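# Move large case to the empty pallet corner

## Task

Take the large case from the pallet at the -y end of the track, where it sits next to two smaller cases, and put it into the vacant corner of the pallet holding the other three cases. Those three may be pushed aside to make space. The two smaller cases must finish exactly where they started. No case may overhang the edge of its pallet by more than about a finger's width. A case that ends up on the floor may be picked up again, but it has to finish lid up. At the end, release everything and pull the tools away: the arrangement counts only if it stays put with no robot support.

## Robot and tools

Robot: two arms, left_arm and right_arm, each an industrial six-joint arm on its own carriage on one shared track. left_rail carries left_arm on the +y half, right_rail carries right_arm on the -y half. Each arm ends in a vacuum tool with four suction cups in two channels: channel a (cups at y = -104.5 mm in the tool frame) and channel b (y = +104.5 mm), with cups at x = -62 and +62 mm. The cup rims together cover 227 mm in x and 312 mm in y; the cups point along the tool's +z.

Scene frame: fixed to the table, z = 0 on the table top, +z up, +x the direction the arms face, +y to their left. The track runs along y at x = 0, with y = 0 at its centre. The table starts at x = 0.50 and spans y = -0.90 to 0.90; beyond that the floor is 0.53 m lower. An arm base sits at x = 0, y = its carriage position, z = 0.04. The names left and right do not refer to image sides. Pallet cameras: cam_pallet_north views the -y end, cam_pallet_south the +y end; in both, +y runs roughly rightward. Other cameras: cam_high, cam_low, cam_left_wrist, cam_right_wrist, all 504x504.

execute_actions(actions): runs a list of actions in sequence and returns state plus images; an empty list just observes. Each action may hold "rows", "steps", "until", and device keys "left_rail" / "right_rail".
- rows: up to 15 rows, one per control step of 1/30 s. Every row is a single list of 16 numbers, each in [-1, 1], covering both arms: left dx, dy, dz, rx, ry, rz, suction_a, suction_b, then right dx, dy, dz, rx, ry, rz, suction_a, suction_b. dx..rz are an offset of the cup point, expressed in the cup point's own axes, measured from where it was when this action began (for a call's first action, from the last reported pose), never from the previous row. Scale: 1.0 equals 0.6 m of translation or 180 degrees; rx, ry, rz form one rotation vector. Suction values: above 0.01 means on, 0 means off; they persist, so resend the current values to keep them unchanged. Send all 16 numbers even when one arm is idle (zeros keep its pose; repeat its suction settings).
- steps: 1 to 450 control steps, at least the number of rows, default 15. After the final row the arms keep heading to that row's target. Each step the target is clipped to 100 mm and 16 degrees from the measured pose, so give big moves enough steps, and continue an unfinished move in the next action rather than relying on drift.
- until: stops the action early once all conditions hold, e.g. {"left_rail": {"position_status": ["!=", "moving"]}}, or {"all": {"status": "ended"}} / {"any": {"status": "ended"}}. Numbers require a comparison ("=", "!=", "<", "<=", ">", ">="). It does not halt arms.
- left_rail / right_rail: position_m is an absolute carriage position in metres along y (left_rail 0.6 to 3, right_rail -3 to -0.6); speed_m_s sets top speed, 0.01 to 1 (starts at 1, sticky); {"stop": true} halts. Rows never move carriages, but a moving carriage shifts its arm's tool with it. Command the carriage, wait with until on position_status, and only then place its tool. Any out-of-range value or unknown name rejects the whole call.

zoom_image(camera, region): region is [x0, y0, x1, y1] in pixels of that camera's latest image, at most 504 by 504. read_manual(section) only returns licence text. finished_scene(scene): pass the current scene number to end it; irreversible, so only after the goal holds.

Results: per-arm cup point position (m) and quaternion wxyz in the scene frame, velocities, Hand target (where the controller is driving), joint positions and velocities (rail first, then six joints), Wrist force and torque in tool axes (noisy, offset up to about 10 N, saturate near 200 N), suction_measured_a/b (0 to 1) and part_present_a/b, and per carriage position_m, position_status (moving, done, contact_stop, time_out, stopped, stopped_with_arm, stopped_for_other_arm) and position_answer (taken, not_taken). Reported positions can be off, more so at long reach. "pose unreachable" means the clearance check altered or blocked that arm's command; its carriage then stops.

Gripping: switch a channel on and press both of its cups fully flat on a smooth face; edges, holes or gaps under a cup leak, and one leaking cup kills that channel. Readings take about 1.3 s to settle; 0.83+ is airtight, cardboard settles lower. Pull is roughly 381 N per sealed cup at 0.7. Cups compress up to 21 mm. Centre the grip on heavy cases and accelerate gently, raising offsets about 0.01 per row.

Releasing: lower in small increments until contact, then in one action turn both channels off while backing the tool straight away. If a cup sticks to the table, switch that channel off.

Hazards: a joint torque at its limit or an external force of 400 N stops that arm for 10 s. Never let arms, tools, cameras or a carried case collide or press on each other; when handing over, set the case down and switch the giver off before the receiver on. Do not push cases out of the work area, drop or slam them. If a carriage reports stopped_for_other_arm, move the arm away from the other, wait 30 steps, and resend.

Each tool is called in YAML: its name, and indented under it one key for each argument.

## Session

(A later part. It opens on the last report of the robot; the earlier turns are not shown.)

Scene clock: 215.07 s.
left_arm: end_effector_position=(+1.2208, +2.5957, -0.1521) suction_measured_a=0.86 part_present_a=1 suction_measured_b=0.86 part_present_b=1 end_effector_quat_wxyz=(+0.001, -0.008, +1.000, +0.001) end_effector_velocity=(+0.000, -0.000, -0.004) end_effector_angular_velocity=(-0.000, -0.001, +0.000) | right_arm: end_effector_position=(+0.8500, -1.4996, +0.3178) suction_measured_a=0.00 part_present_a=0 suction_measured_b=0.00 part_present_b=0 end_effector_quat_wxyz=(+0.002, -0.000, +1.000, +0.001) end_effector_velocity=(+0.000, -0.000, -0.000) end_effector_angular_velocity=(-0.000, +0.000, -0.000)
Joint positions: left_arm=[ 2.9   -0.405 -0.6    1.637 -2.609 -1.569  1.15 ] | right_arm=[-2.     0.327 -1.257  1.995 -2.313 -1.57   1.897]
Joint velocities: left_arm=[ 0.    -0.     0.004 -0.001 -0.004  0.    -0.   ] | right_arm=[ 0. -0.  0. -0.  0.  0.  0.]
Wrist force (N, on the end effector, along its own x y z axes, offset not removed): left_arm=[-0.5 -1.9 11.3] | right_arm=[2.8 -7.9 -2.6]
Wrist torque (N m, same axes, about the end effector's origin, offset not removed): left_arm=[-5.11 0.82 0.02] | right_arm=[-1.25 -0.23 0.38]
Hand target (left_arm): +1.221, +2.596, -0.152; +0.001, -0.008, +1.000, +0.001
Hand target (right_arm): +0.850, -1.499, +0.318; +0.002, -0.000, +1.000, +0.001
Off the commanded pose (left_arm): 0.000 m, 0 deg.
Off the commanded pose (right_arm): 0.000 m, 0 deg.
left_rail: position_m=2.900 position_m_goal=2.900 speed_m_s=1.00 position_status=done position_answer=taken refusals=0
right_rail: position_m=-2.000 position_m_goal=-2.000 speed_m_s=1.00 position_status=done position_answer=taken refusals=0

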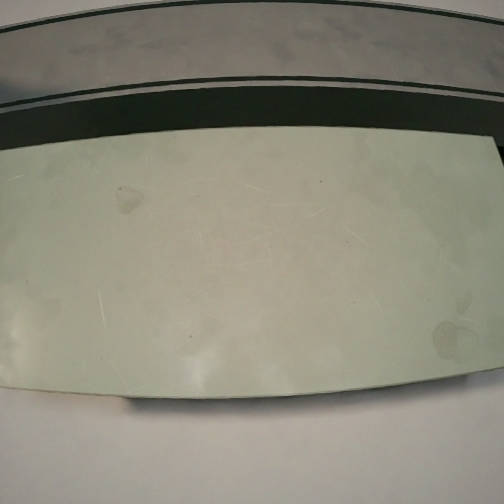

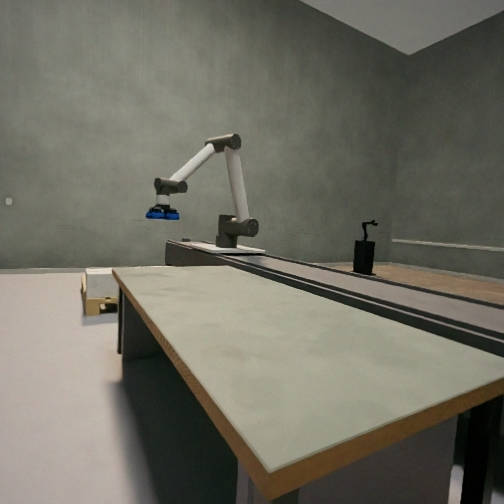

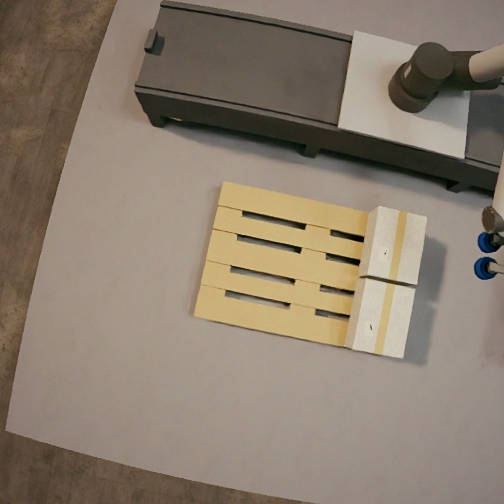

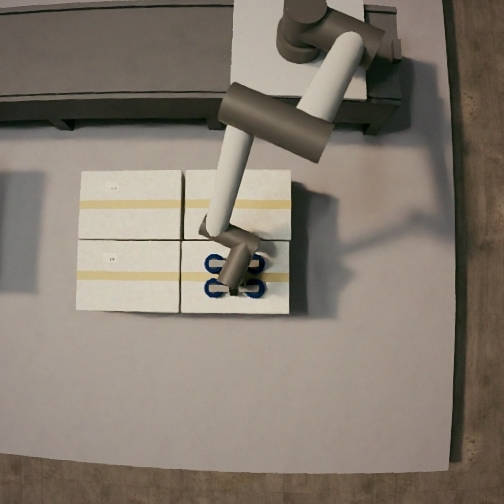

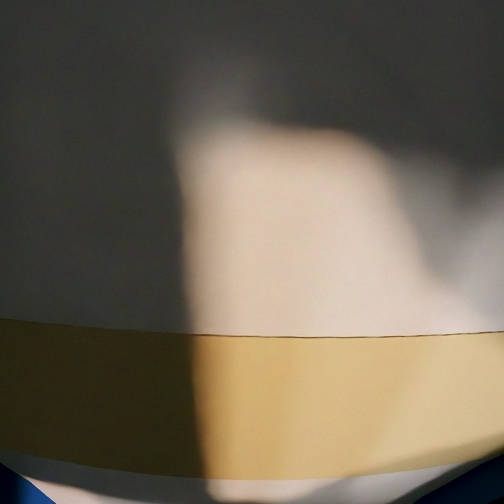

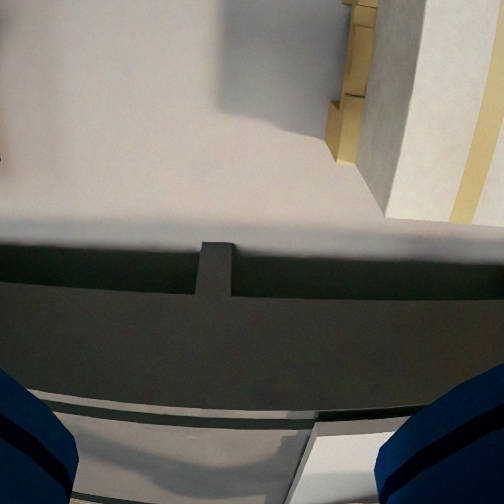

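execute_actions:
  actions:
    - {"rows": [[0,0,0.0035,0,0,0,1,1,0,0,0,0,0,0,0,0]], "steps": 6}

Scene clock: 216.63 s.
left_arm: end_effector_position=(+1.2208, +2.5957, -0.1538) suction_measured_a=0.86 part_present_a=1 suction_measured_b=0.86 part_present_b=1 end_effector_quat_wxyz=(+0.001, -0.008, +1.000, +0.001) end_effector_velocity=(+0.000, -0.000, -0.004) end_effector_angular_velocity=(-0.000, -0.001, -0.000) | right_arm: end_effector_position=(+0.8500, -1.4996, +0.3178) suction_measured_a=0.00 part_present_a=0 suction_measured_b=0.00 part_present_b=0 end_effector_quat_wxyz=(+0.002, -0.000, +1.000, +0.001) end_effector_velocity=(+0.000, -0.000, -0.000) end_effector_angular_velocity=(+0.000, +0.000, -0.000)
Joint positions: left_arm=[ 2.9   -0.405 -0.599  1.637 -2.61  -1.569  1.15 ] | right_arm=[-2.     0.327 -1.257  1.995 -2.313 -1.57   1.897]
Joint velocities: left_arm=[ 0.     0.     0.004 -0.001 -0.004 -0.     0.   ] | right_arm=[ 0. -0.  0.  0. -0.  0.  0.]
Wrist force (N, on the end effector, along its own x y z axes, offset not removed): left_arm=[-0.2 -3.2 12.6] | right_arm=[3.5 -4.5 -5.1]
Wrist torque (N m, same axes, about the end effector's origin, offset not removed): left_arm=[-5.31 0.77 0.00] | right_arm=[-0.76 -0.30 0.39]
Hand target (left_arm): +1.221, +2.596, -0.154; +0.001, -0.008, +1.000, +0.001
Hand target (right_arm): +0.850, -1.499, +0.318; +0.002, -0.000, +1.000, +0.001
Off the commanded pose (left_arm): 0.000 m, 0 deg.
Off the commanded pose (right_arm): 0.000 m, 0 deg.
left_rail: position_m=2.900 position_m_goal=2.900 speed_m_s=1.00 position_status=done position_answer=taken refusals=0
right_rail: position_m=-2.000 position_m_goal=-2.000 speed_m_s=1.00 position_status=done position_answer=taken refusals=0

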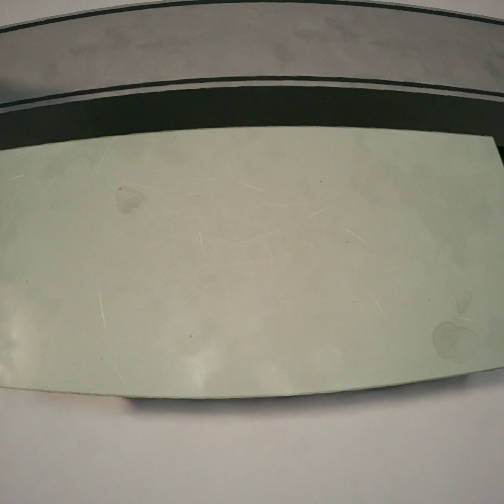

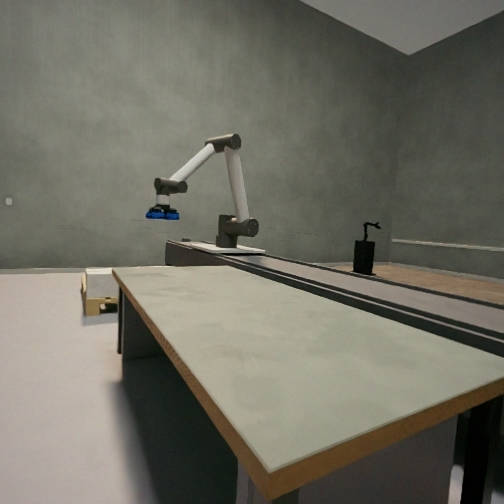

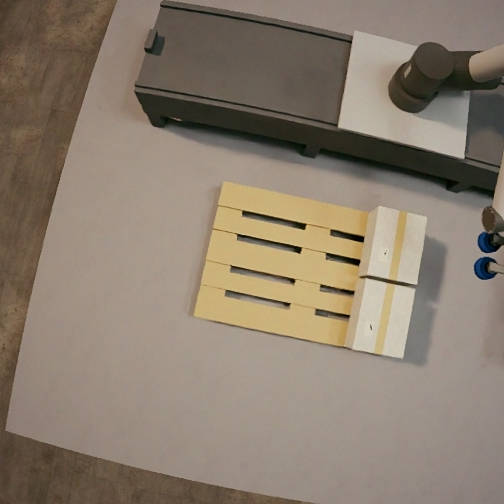

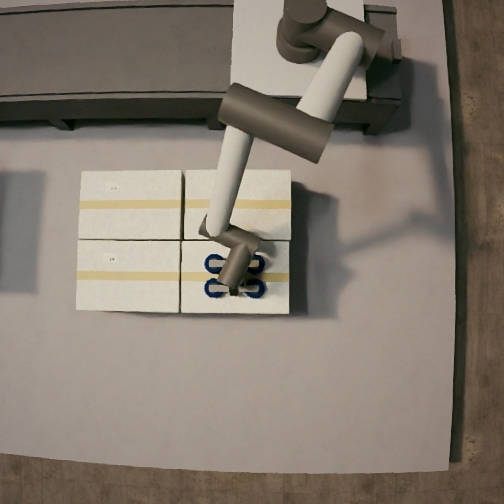

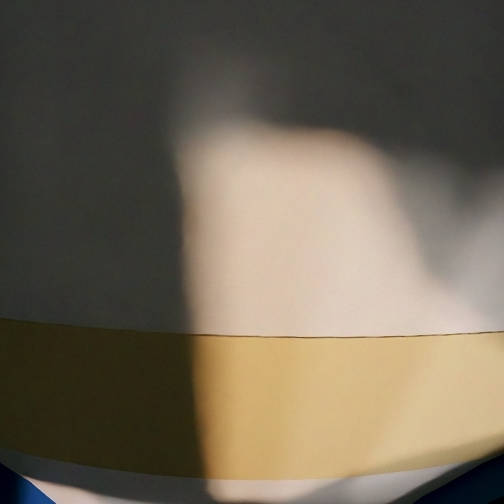

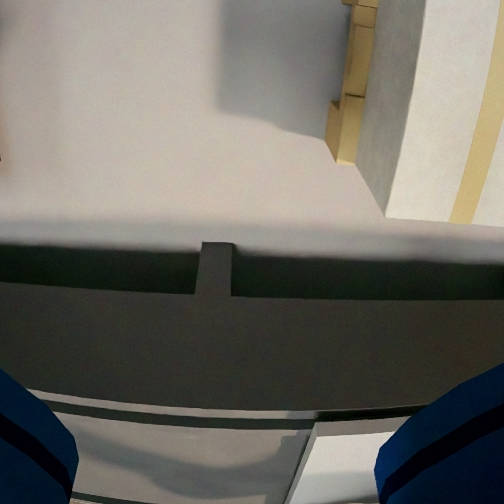

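execute_actions:
  actions:
    - {"rows": [[0,0,0.0032,0,0,0,1,1,0,0,0,0,0,0,0,0]], "steps": 6}

Scene clock: 218.43 s.
left_arm: end_effector_position=(+1.2208, +2.5957, -0.1554) suction_measured_a=0.86 part_present_a=1 suction_measured_b=0.86 part_present_b=1 end_effector_quat_wxyz=(+0.001, -0.008, +1.000, +0.001) end_effector_velocity=(+0.000, -0.000, -0.003) end_effector_angular_velocity=(-0.000, -0.001, -0.000) | right_arm: end_effector_position=(+0.8500, -1.4996, +0.3178) suction_measured_a=0.00 part_present_a=0 suction_measured_b=0.00 part_present_b=0 end_effector_quat_wxyz=(+0.002, -0.000, +1.000, +0.001) end_effector_velocity=(+0.000, -0.000, -0.000) end_effector_angular_velocity=(-0.000, +0.000, -0.000)
Joint positions: left_arm=[ 2.9   -0.405 -0.597  1.636 -2.611 -1.569  1.15 ] | right_arm=[-2.     0.327 -1.257  1.995 -2.313 -1.57   1.897]
Joint velocities: left_arm=[ 0.    -0.     0.004 -0.001 -0.003  0.     0.   ] | right_arm=[ 0. -0.  0. -0.  0.  0.  0.]
Wrist force (N, on the end effector, along its own x y z axes, offset not removed): left_arm=[-1.0 -5.3 10.7] | right_arm=[3.4 -7.8 -3.2]
Wrist torque (N m, same axes, about the end effector's origin, offset not removed): left_arm=[-5.47 0.95 -0.06] | right_arm=[-1.12 -0.36 0.44]
Hand target (left_arm): +1.221, +2.596, -0.156; +0.001, -0.008, +1.000, +0.001
Hand target (right_arm): +0.850, -1.499, +0.318; +0.002, -0.000, +1.000, +0.001
Off the commanded pose (left_arm): 0.000 m, 0 deg.
Off the commanded pose (right_arm): 0.000 m, 0 deg.
left_rail: position_m=2.900 position_m_goal=2.900 speed_m_s=1.00 position_status=done position_answer=taken refusals=0
right_rail: position_m=-2.000 position_m_goal=-2.000 speed_m_s=1.00 position_status=done position_answer=taken refusals=0

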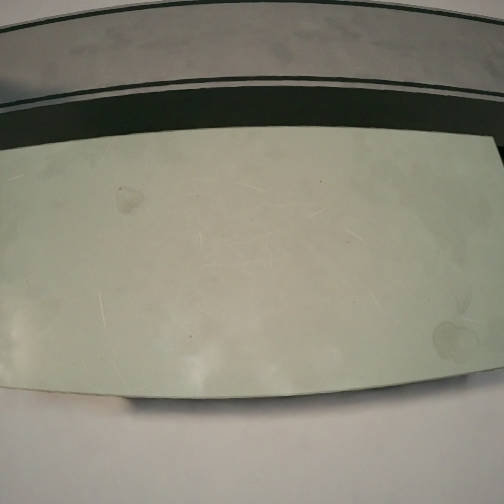

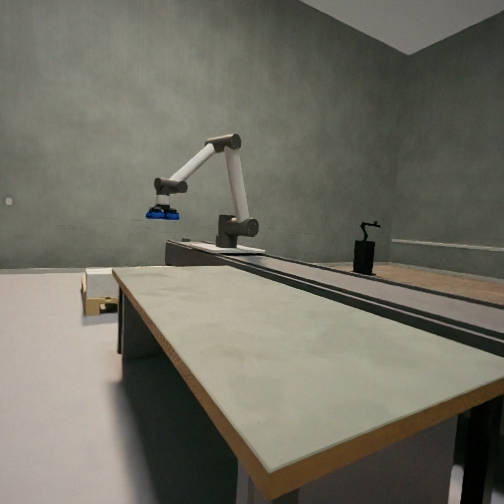

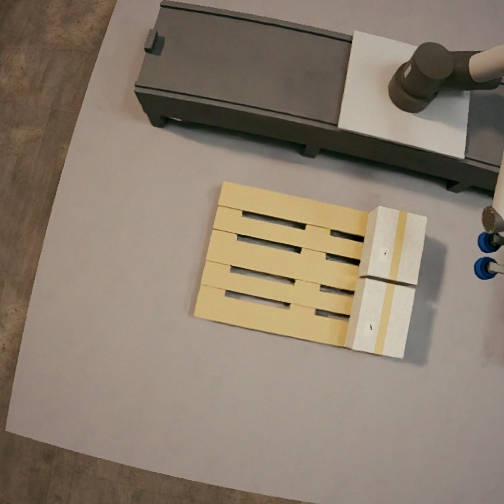

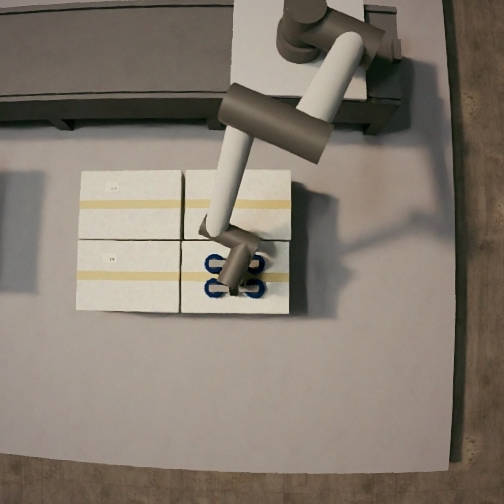

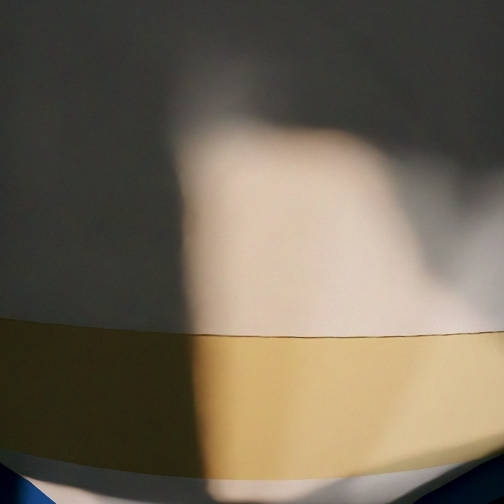

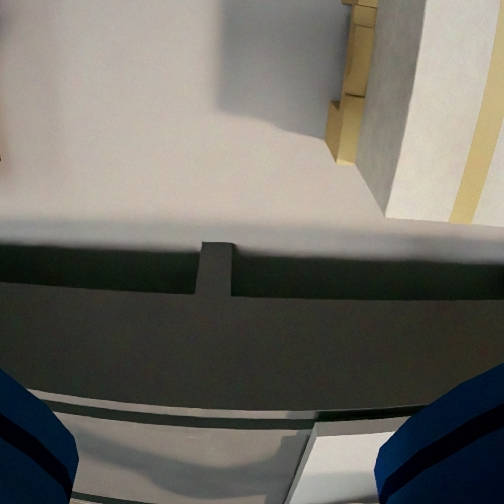

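execute_actions:
  actions:
    - {"rows": [[0,0,0.0028,0,0,0,1,1,0,0,0,0,0,0,0,0]], "steps": 6}

Scene clock: 220.23 s.
left_arm: end_effector_position=(+1.2207, +2.5957, -0.1568) suction_measured_a=0.86 part_present_a=1 suction_measured_b=0.86 part_present_b=1 end_effector_quat_wxyz=(+0.001, -0.008, +1.000, +0.001) end_effector_velocity=(+0.000, -0.000, -0.003) end_effector_angular_velocity=(-0.000, -0.001, -0.000) | right_arm: end_effector_position=(+0.8500, -1.4996, +0.3178) suction_measured_a=0.00 part_present_a=0 suction_measured_b=0.00 part_present_b=0 end_effector_quat_wxyz=(+0.002, -0.000, +1.000, +0.001) end_effector_velocity=(-0.000, +0.000, +0.000) end_effector_angular_velocity=(+0.000, -0.000, +0.000)
Joint positions: left_arm=[ 2.9   -0.405 -0.596  1.636 -2.612 -1.569  1.15 ] | right_arm=[-2.     0.327 -1.257  1.995 -2.313 -1.57   1.897]
Joint velocities: left_arm=[ 0.    -0.     0.003 -0.001 -0.003  0.     0.   ] | right_arm=[ 0.  0. -0.  0.  0.  0. -0.]
Wrist force (N, on the end effector, along its own x y z axes, offset not removed): left_arm=[-2.1 -3.4 10.3] | right_arm=[2.4 -5.8 -3.4]
Wrist torque (N m, same axes, about the end effector's origin, offset not removed): left_arm=[-5.30 1.07 -0.02] | right_arm=[-1.00 -0.15 0.36]
Hand target (left_arm): +1.221, +2.596, -0.157; +0.001, -0.008, +1.000, +0.001
Hand target (right_arm): +0.850, -1.499, +0.318; +0.002, -0.000, +1.000, +0.001
Off the commanded pose (left_arm): 0.000 m, 0 deg.
Off the commanded pose (right_arm): 0.000 m, 0 deg.
left_rail: position_m=2.900 position_m_goal=2.900 speed_m_s=1.00 position_status=done position_answer=taken refusals=0
right_rail: position_m=-2.000 position_m_goal=-2.000 speed_m_s=1.00 position_status=done position_answer=taken refusals=0

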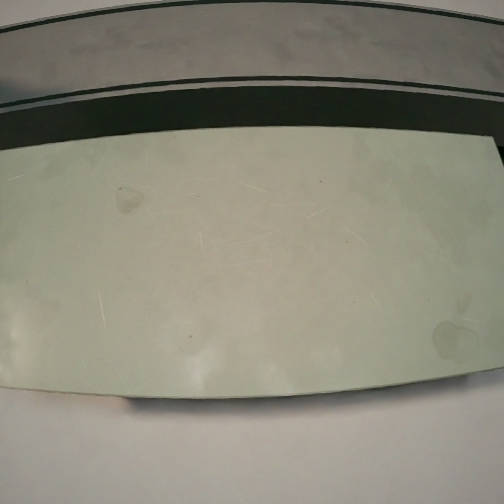

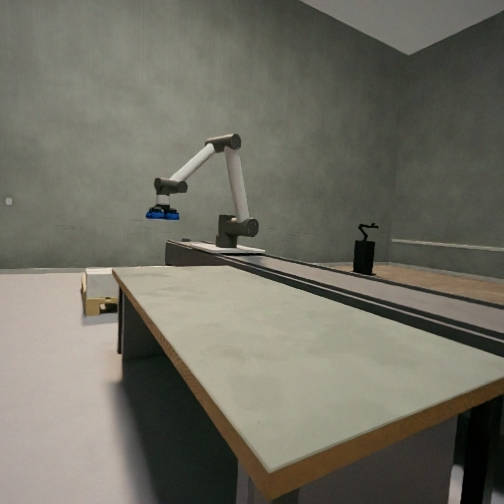

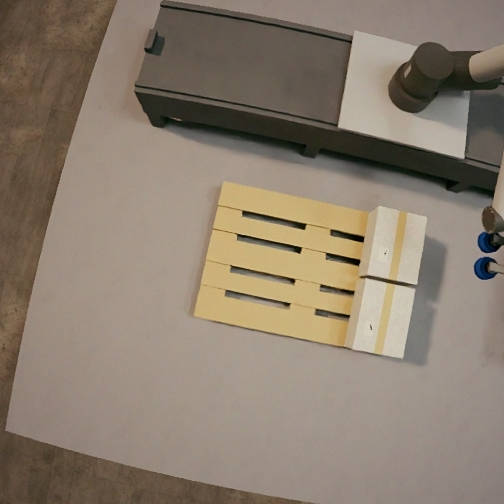

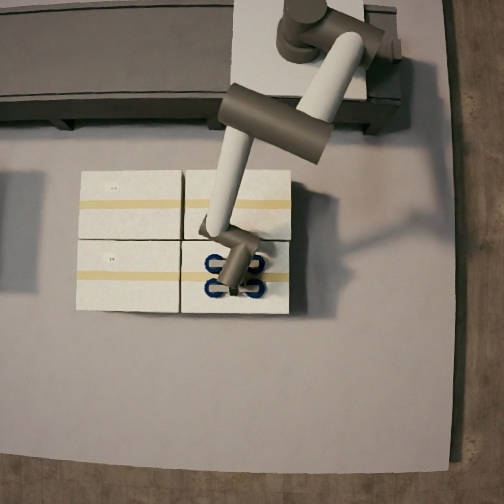

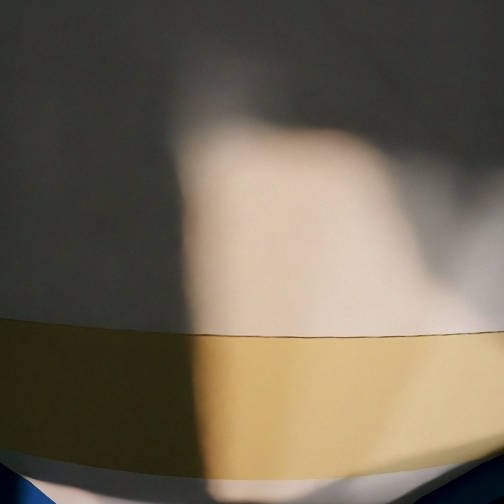

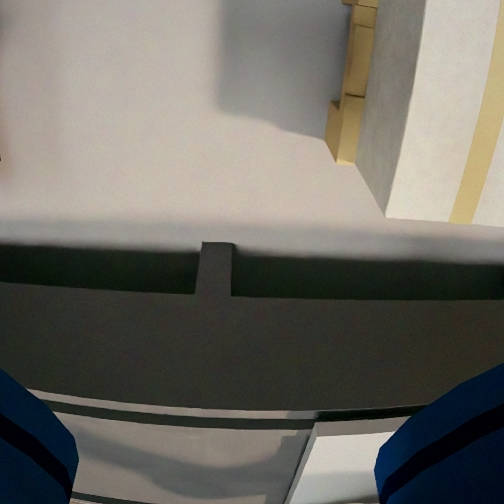

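execute_actions:
  actions:
    - {"rows": [[0,0,0.0026,0,0,0,1,1,0,0,0,0,0,0,0,0]], "steps": 6}

Scene clock: 222.23 s.
left_arm: end_effector_position=(+1.2208, +2.5957, -0.1580) suction_measured_a=0.86 part_present_a=1 suction_measured_b=0.86 part_present_b=1 end_effector_quat_wxyz=(+0.001, -0.008, +1.000, +0.001) end_effector_velocity=(+0.001, -0.000, -0.001) end_effector_angular_velocity=(-0.000, -0.001, -0.000) | right_arm: end_effector_position=(+0.8500, -1.4996, +0.3178) suction_measured_a=0.00 part_present_a=0 suction_measured_b=0.00 part_present_b=0 end_effector_quat_wxyz=(+0.002, -0.000, +1.000, +0.001) end_effector_velocity=(+0.000, -0.000, +0.000) end_effector_angular_velocity=(-0.000, -0.000, -0.000)
Joint positions: left_arm=[ 2.9   -0.405 -0.594  1.636 -2.613 -1.569  1.15 ] | right_arm=[-2.     0.327 -1.257  1.995 -2.313 -1.57   1.897]
Joint velocities: left_arm=[ 0.    -0.     0.002 -0.001 -0.002 -0.     0.   ] | right_arm=[ 0. -0. -0. -0. -0. -0.  0.]
Wrist force (N, on the end effector, along its own x y z axes, offset not removed): left_arm=[13.0 4.2 -16.9] | right_arm=[3.7 -5.4 -3.2]
Wrist torque (N m, same axes, about the end effector's origin, offset not removed): left_arm=[-1.37 -0.79 1.39] | right_arm=[-0.90 -0.39 0.33]
Hand target (left_arm): +1.221, +2.596, -0.158; +0.001, -0.008, +1.000, +0.001
Hand target (right_arm): +0.850, -1.499, +0.318; +0.002, -0.000, +1.000, +0.001
Off the commanded pose (left_arm): 0.000 m, 0 deg.
Off the commanded pose (right_arm): 0.000 m, 0 deg.
left_rail: position_m=2.900 position_m_goal=2.900 speed_m_s=1.00 position_status=done position_answer=taken refusals=0
right_rail: position_m=-2.000 position_m_goal=-2.000 speed_m_s=1.00 position_status=done position_answer=taken refusals=0

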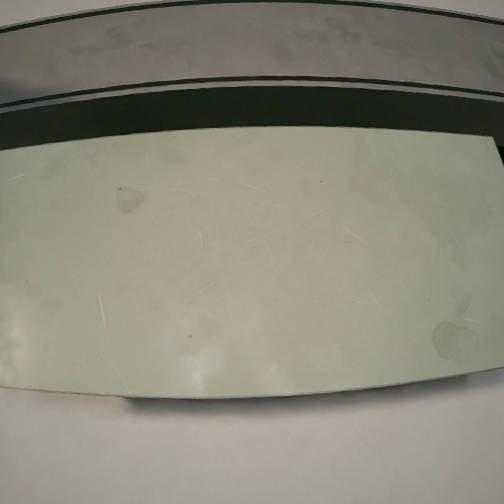

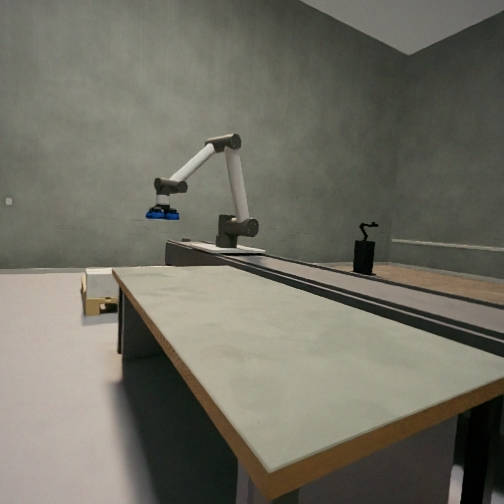

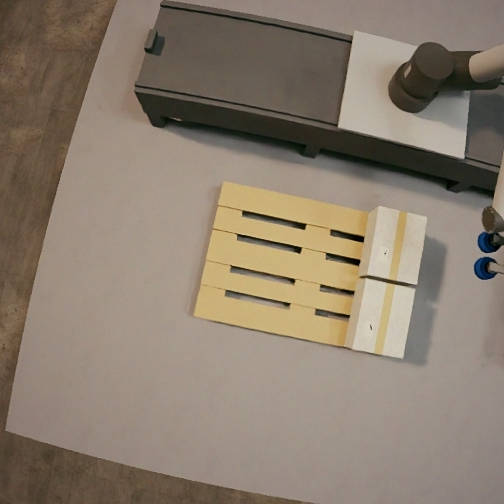

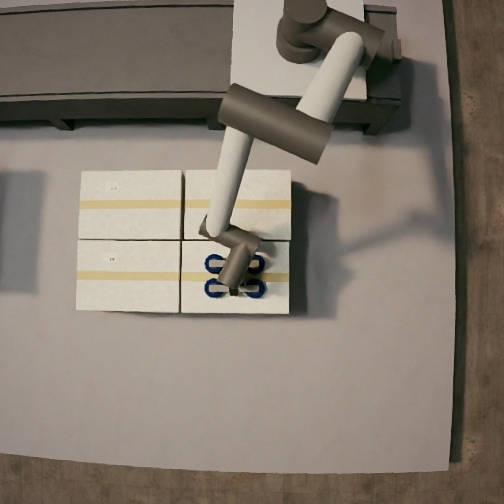

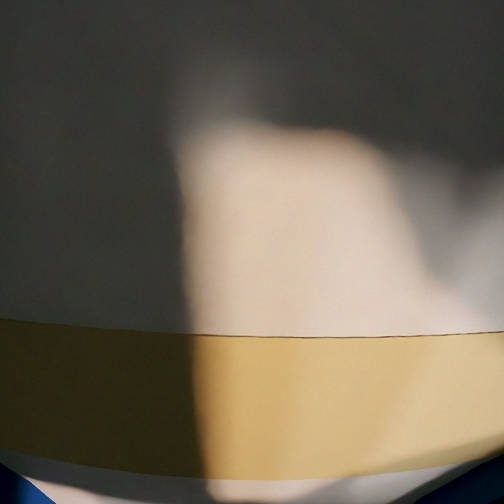

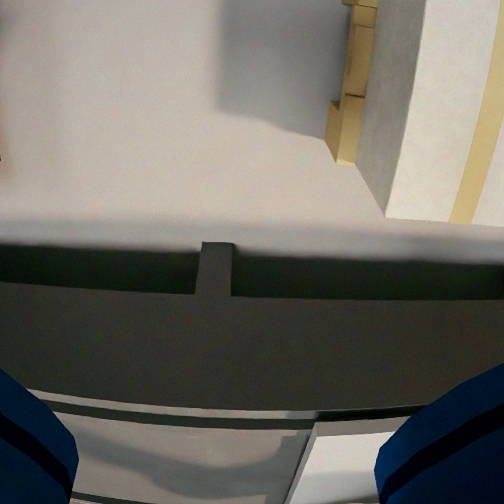

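Contact at z=-0.158. Release, lift, and drive clear.

execute_actions:
  actions:
    - {"rows": [[0,0,-0.003,0,0,0,0,0,0,0,0,0,0,0,0,0],[0,0,-0.007,0,0,0,0,0,0,0,0,0,0,0,0,0],[0,0,-0.012,0,0,0,0,0,0,0,0,0,0,0,0,0],[0,0,-0.017,0,0,0,0,0,0,0,0,0,0,0,0,0],[0,0,-0.022,0,0,0,0,0,0,0,0,0,0,0,0,0],[0,0,-0.027,0,0,0,0,0,0,0,0,0,0,0,0,0],[0,0,-0.032,0,0,0,0,0,0,0,0,0,0,0,0,0],[0,0,-0.037,0,0,0,0,0,0,0,0,0,0,0,0,0],[0,0,-0.045,0,0,0,0,0,0,0,0,0,0,0,0,0],[0,0,-0.06,0,0,0,0,0,0,0,0,0,0,0,0,0],[0,0,-0.085,0,0,0,0,0,0,0,0,0,0,0,0,0],[0,0,-0.12,0,0,0,0,0,0,0,0,0,0,0,0,0],[0,0,-0.17,0,0,0,0,0,0,0,0,0,0,0,0,0],[0,0,-0.24,0,0,0,0,0,0,0,0,0,0,0,0,0],[0,0,-0.5,0,0,0,0,0,0,0,0,0,0,0,0,0]], "steps": 30}
    - {"left_rail": {"position_m": 1.5}, "steps": 3}

Scene clock: 228.77 s.
left_arm: end_effector_position=(+1.2207, +2.5911, +0.1388) suction_measured_a=0.01 part_present_a=0 suction_measured_b=0.01 part_present_b=0 end_effector_quat_wxyz=(+0.001, -0.008, +1.000, +0.001) end_effector_velocity=(-0.003, -0.136, +0.031) end_effector_angular_velocity=(+0.002, +0.006, +0.001) | right_arm: end_effector_position=(+0.8500, -1.4996, +0.3178) suction_measured_a=0.00 part_present_a=0 suction_measured_b=0.00 part_present_b=0 end_effector_quat_wxyz=(+0.002, -0.000, +1.000, +0.001) end_effector_velocity=(-0.000, +0.000, +0.000) end_effector_angular_velocity=(+0.000, -0.000, -0.000)
Joint positions: left_arm=[ 2.895 -0.405 -0.867  1.635 -2.341 -1.569  1.15 ] | right_arm=[-2.     0.327 -1.257  1.995 -2.313 -1.57   1.897]
Joint velocities: left_arm=[-0.137 -0.    -0.026 -0.006  0.038 -0.    -0.001] | right_arm=[ 0.  0. -0. -0.  0. -0.  0.]
Wrist force (N, on the end effector, along its own x y z axes, offset not removed): left_arm=[-1.1 2.3 -2.8] | right_arm=[2.2 -6.4 -3.7]
Wrist torque (N m, same axes, about the end effector's origin, offset not removed): left_arm=[-0.04 0.05 0.02] | right_arm=[-0.86 -0.10 0.38]
Hand target (left_arm): +1.220, +2.582, +0.142; +0.001, -0.008, +1.000, +0.001
Hand target (right_arm): +0.850, -1.499, +0.318; +0.002, -0.000, +1.000, +0.001
Off the commanded pose (left_arm): 0.003 m, 0 deg.
Off the commanded pose (right_arm): 0.000 m, 0 deg.
left_rail: position_m=2.895 position_m_goal=1.500 speed_m_s=1.00 position_status=moving position_answer=taken refusals=0
right_rail: position_m=-2.000 position_m_goal=-2.000 speed_m_s=1.00 position_status=done position_answer=taken refusals=0

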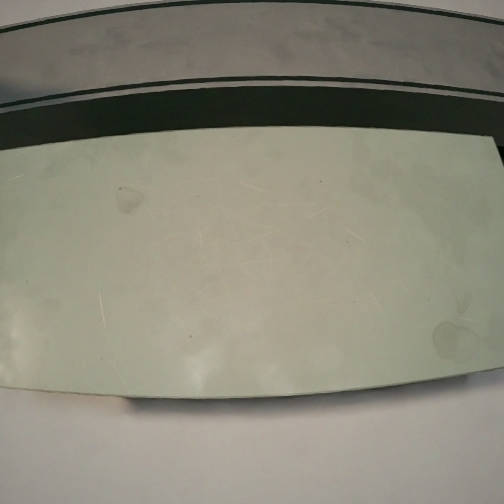

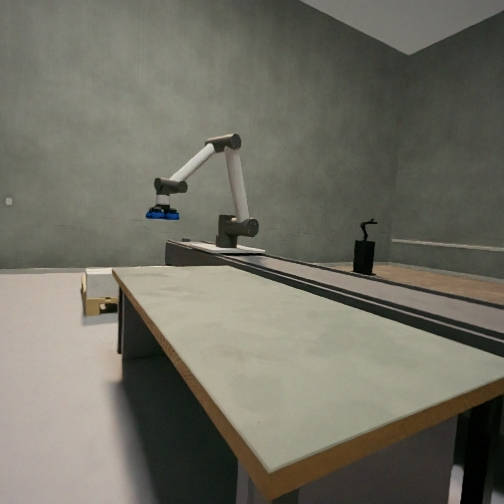

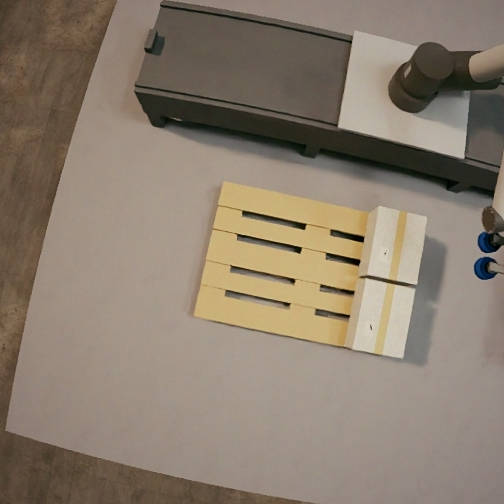

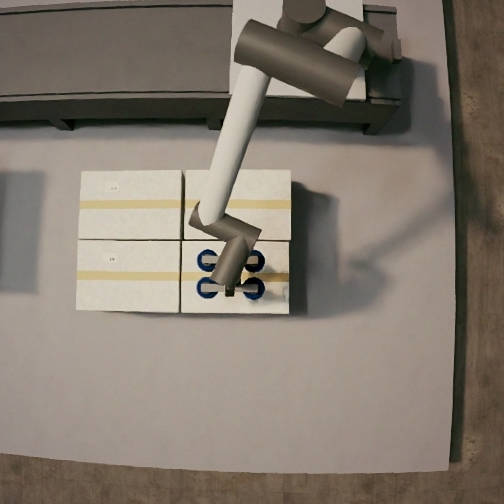

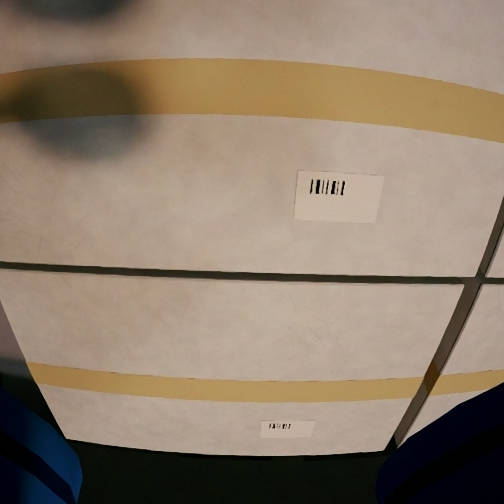

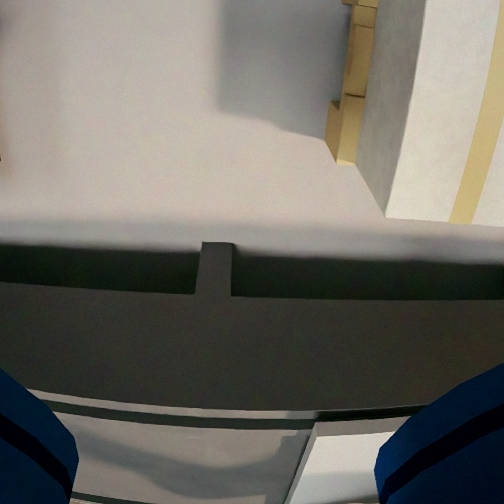

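execute_actions:
  actions: []

zoom_image:
  camera: "cam_pallet_south"
  region: [60, 150, 320, 330]

Scene clock: 231.67 s.
left_arm: end_effector_position=(+1.2205, +1.1957, +0.1421) suction_measured_a=0.01 part_present_a=0 suction_measured_b=0.01 part_present_b=0 end_effector_quat_wxyz=(+0.001, -0.008, +1.000, +0.001) end_effector_velocity=(+0.000, +0.000, -0.000) end_effector_angular_velocity=(+0.000, -0.000, +0.000) | right_arm: end_effector_position=(+0.8500, -1.4996, +0.3178) suction_measured_a=0.00 part_present_a=0 suction_measured_b=0.00 part_present_b=0 end_effector_quat_wxyz=(+0.002, -0.000, +1.000, +0.001) end_effector_velocity=(+0.000, -0.000, -0.000) end_effector_angular_velocity=(-0.000, +0.000, -0.000)
Joint positions: left_arm=[ 1.5   -0.405 -0.869  1.634 -2.337 -1.569  1.15 ] | right_arm=[-2.     0.327 -1.257  1.995 -2.313 -1.57   1.897]
Joint velocities: left_arm=[ 0.  0.  0. -0.  0.  0.  0.] | right_arm=[ 0. -0.  0. -0.  0.  0. -0.]
Wrist force (N, on the end effector, along its own x y z axes, offset not removed): left_arm=[-1.3 -5.6 -2.0] | right_arm=[1.9 -6.2 -2.8]
Wrist torque (N m, same axes, about the end effector's origin, offset not removed): left_arm=[-0.96 0.10 0.07] | right_arm=[-0.93 -0.07 0.33]
Hand target (left_arm): +1.220, +1.196, +0.142; +0.001, -0.008, +1.000, +0.001
Hand target (right_arm): +0.850, -1.499, +0.318; +0.002, -0.000, +1.000, +0.001
Off the commanded pose (left_arm): 0.001 m, 0 deg.
Off the commanded pose (right_arm): 0.000 m, 0 deg.
left_rail: position_m=1.500 position_m_goal=1.500 speed_m_s=1.00 position_status=done position_answer=taken refusals=0
right_rail: position_m=-2.000 position_m_goal=-2.000 speed_m_s=1.00 position_status=done position_answer=taken refusals=0

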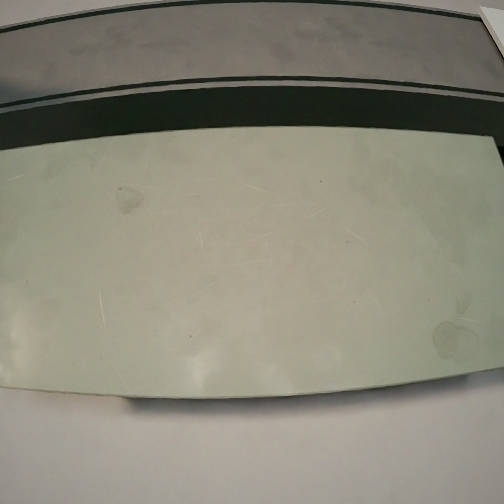

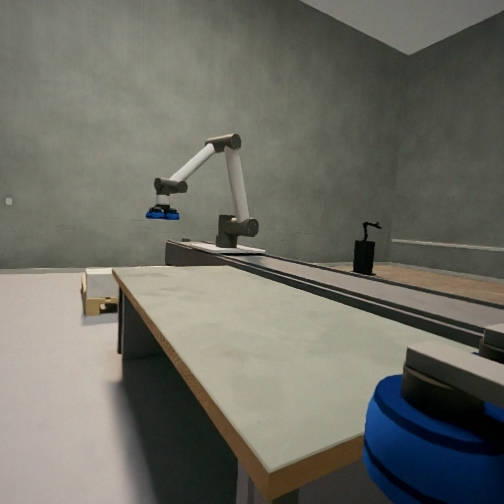

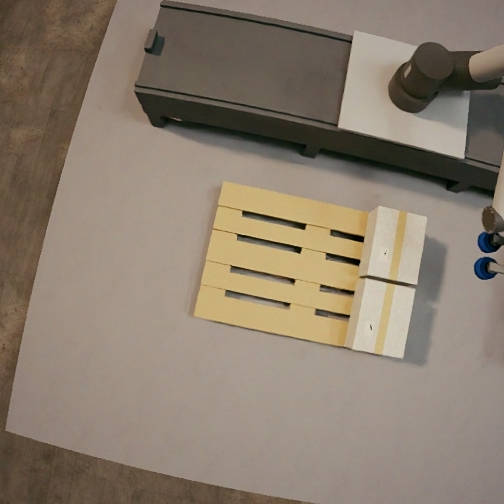

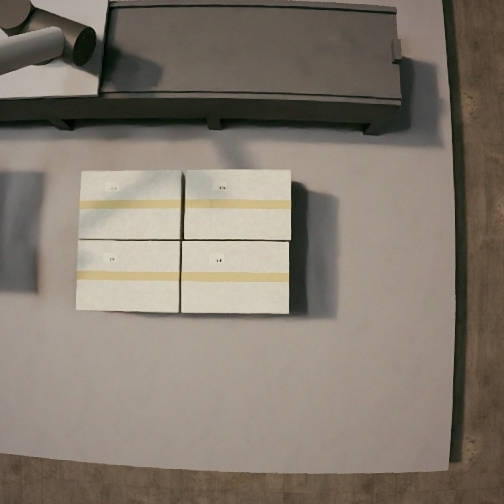

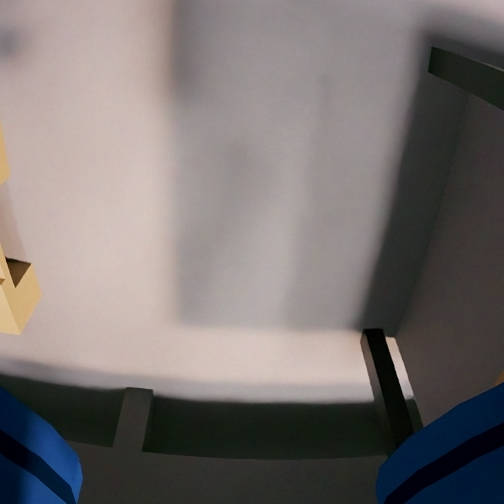

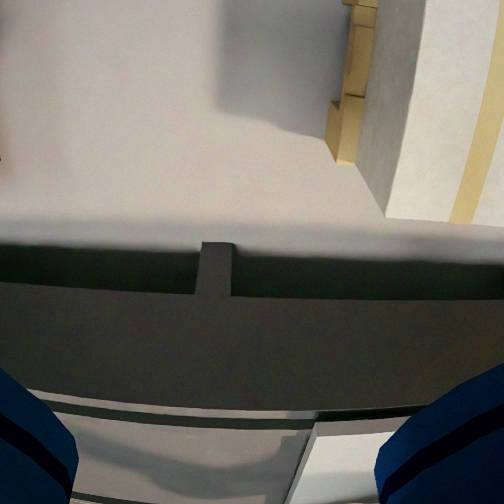

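Region (60, 150, 320, 330) of cam_pallet_south's 504x504 image, scaled by 1.938, with more detail than that image has; it fills the top 349 rows of this view, and the rest is white.

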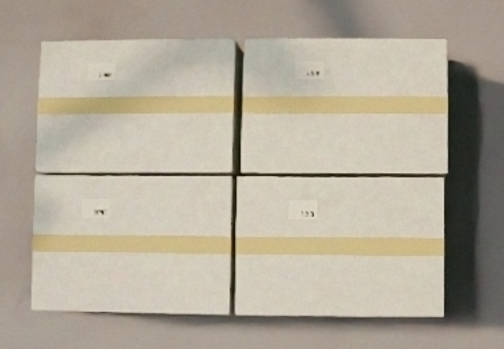

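finished_scene:
  scene: 1

The scene is finished: the task was done.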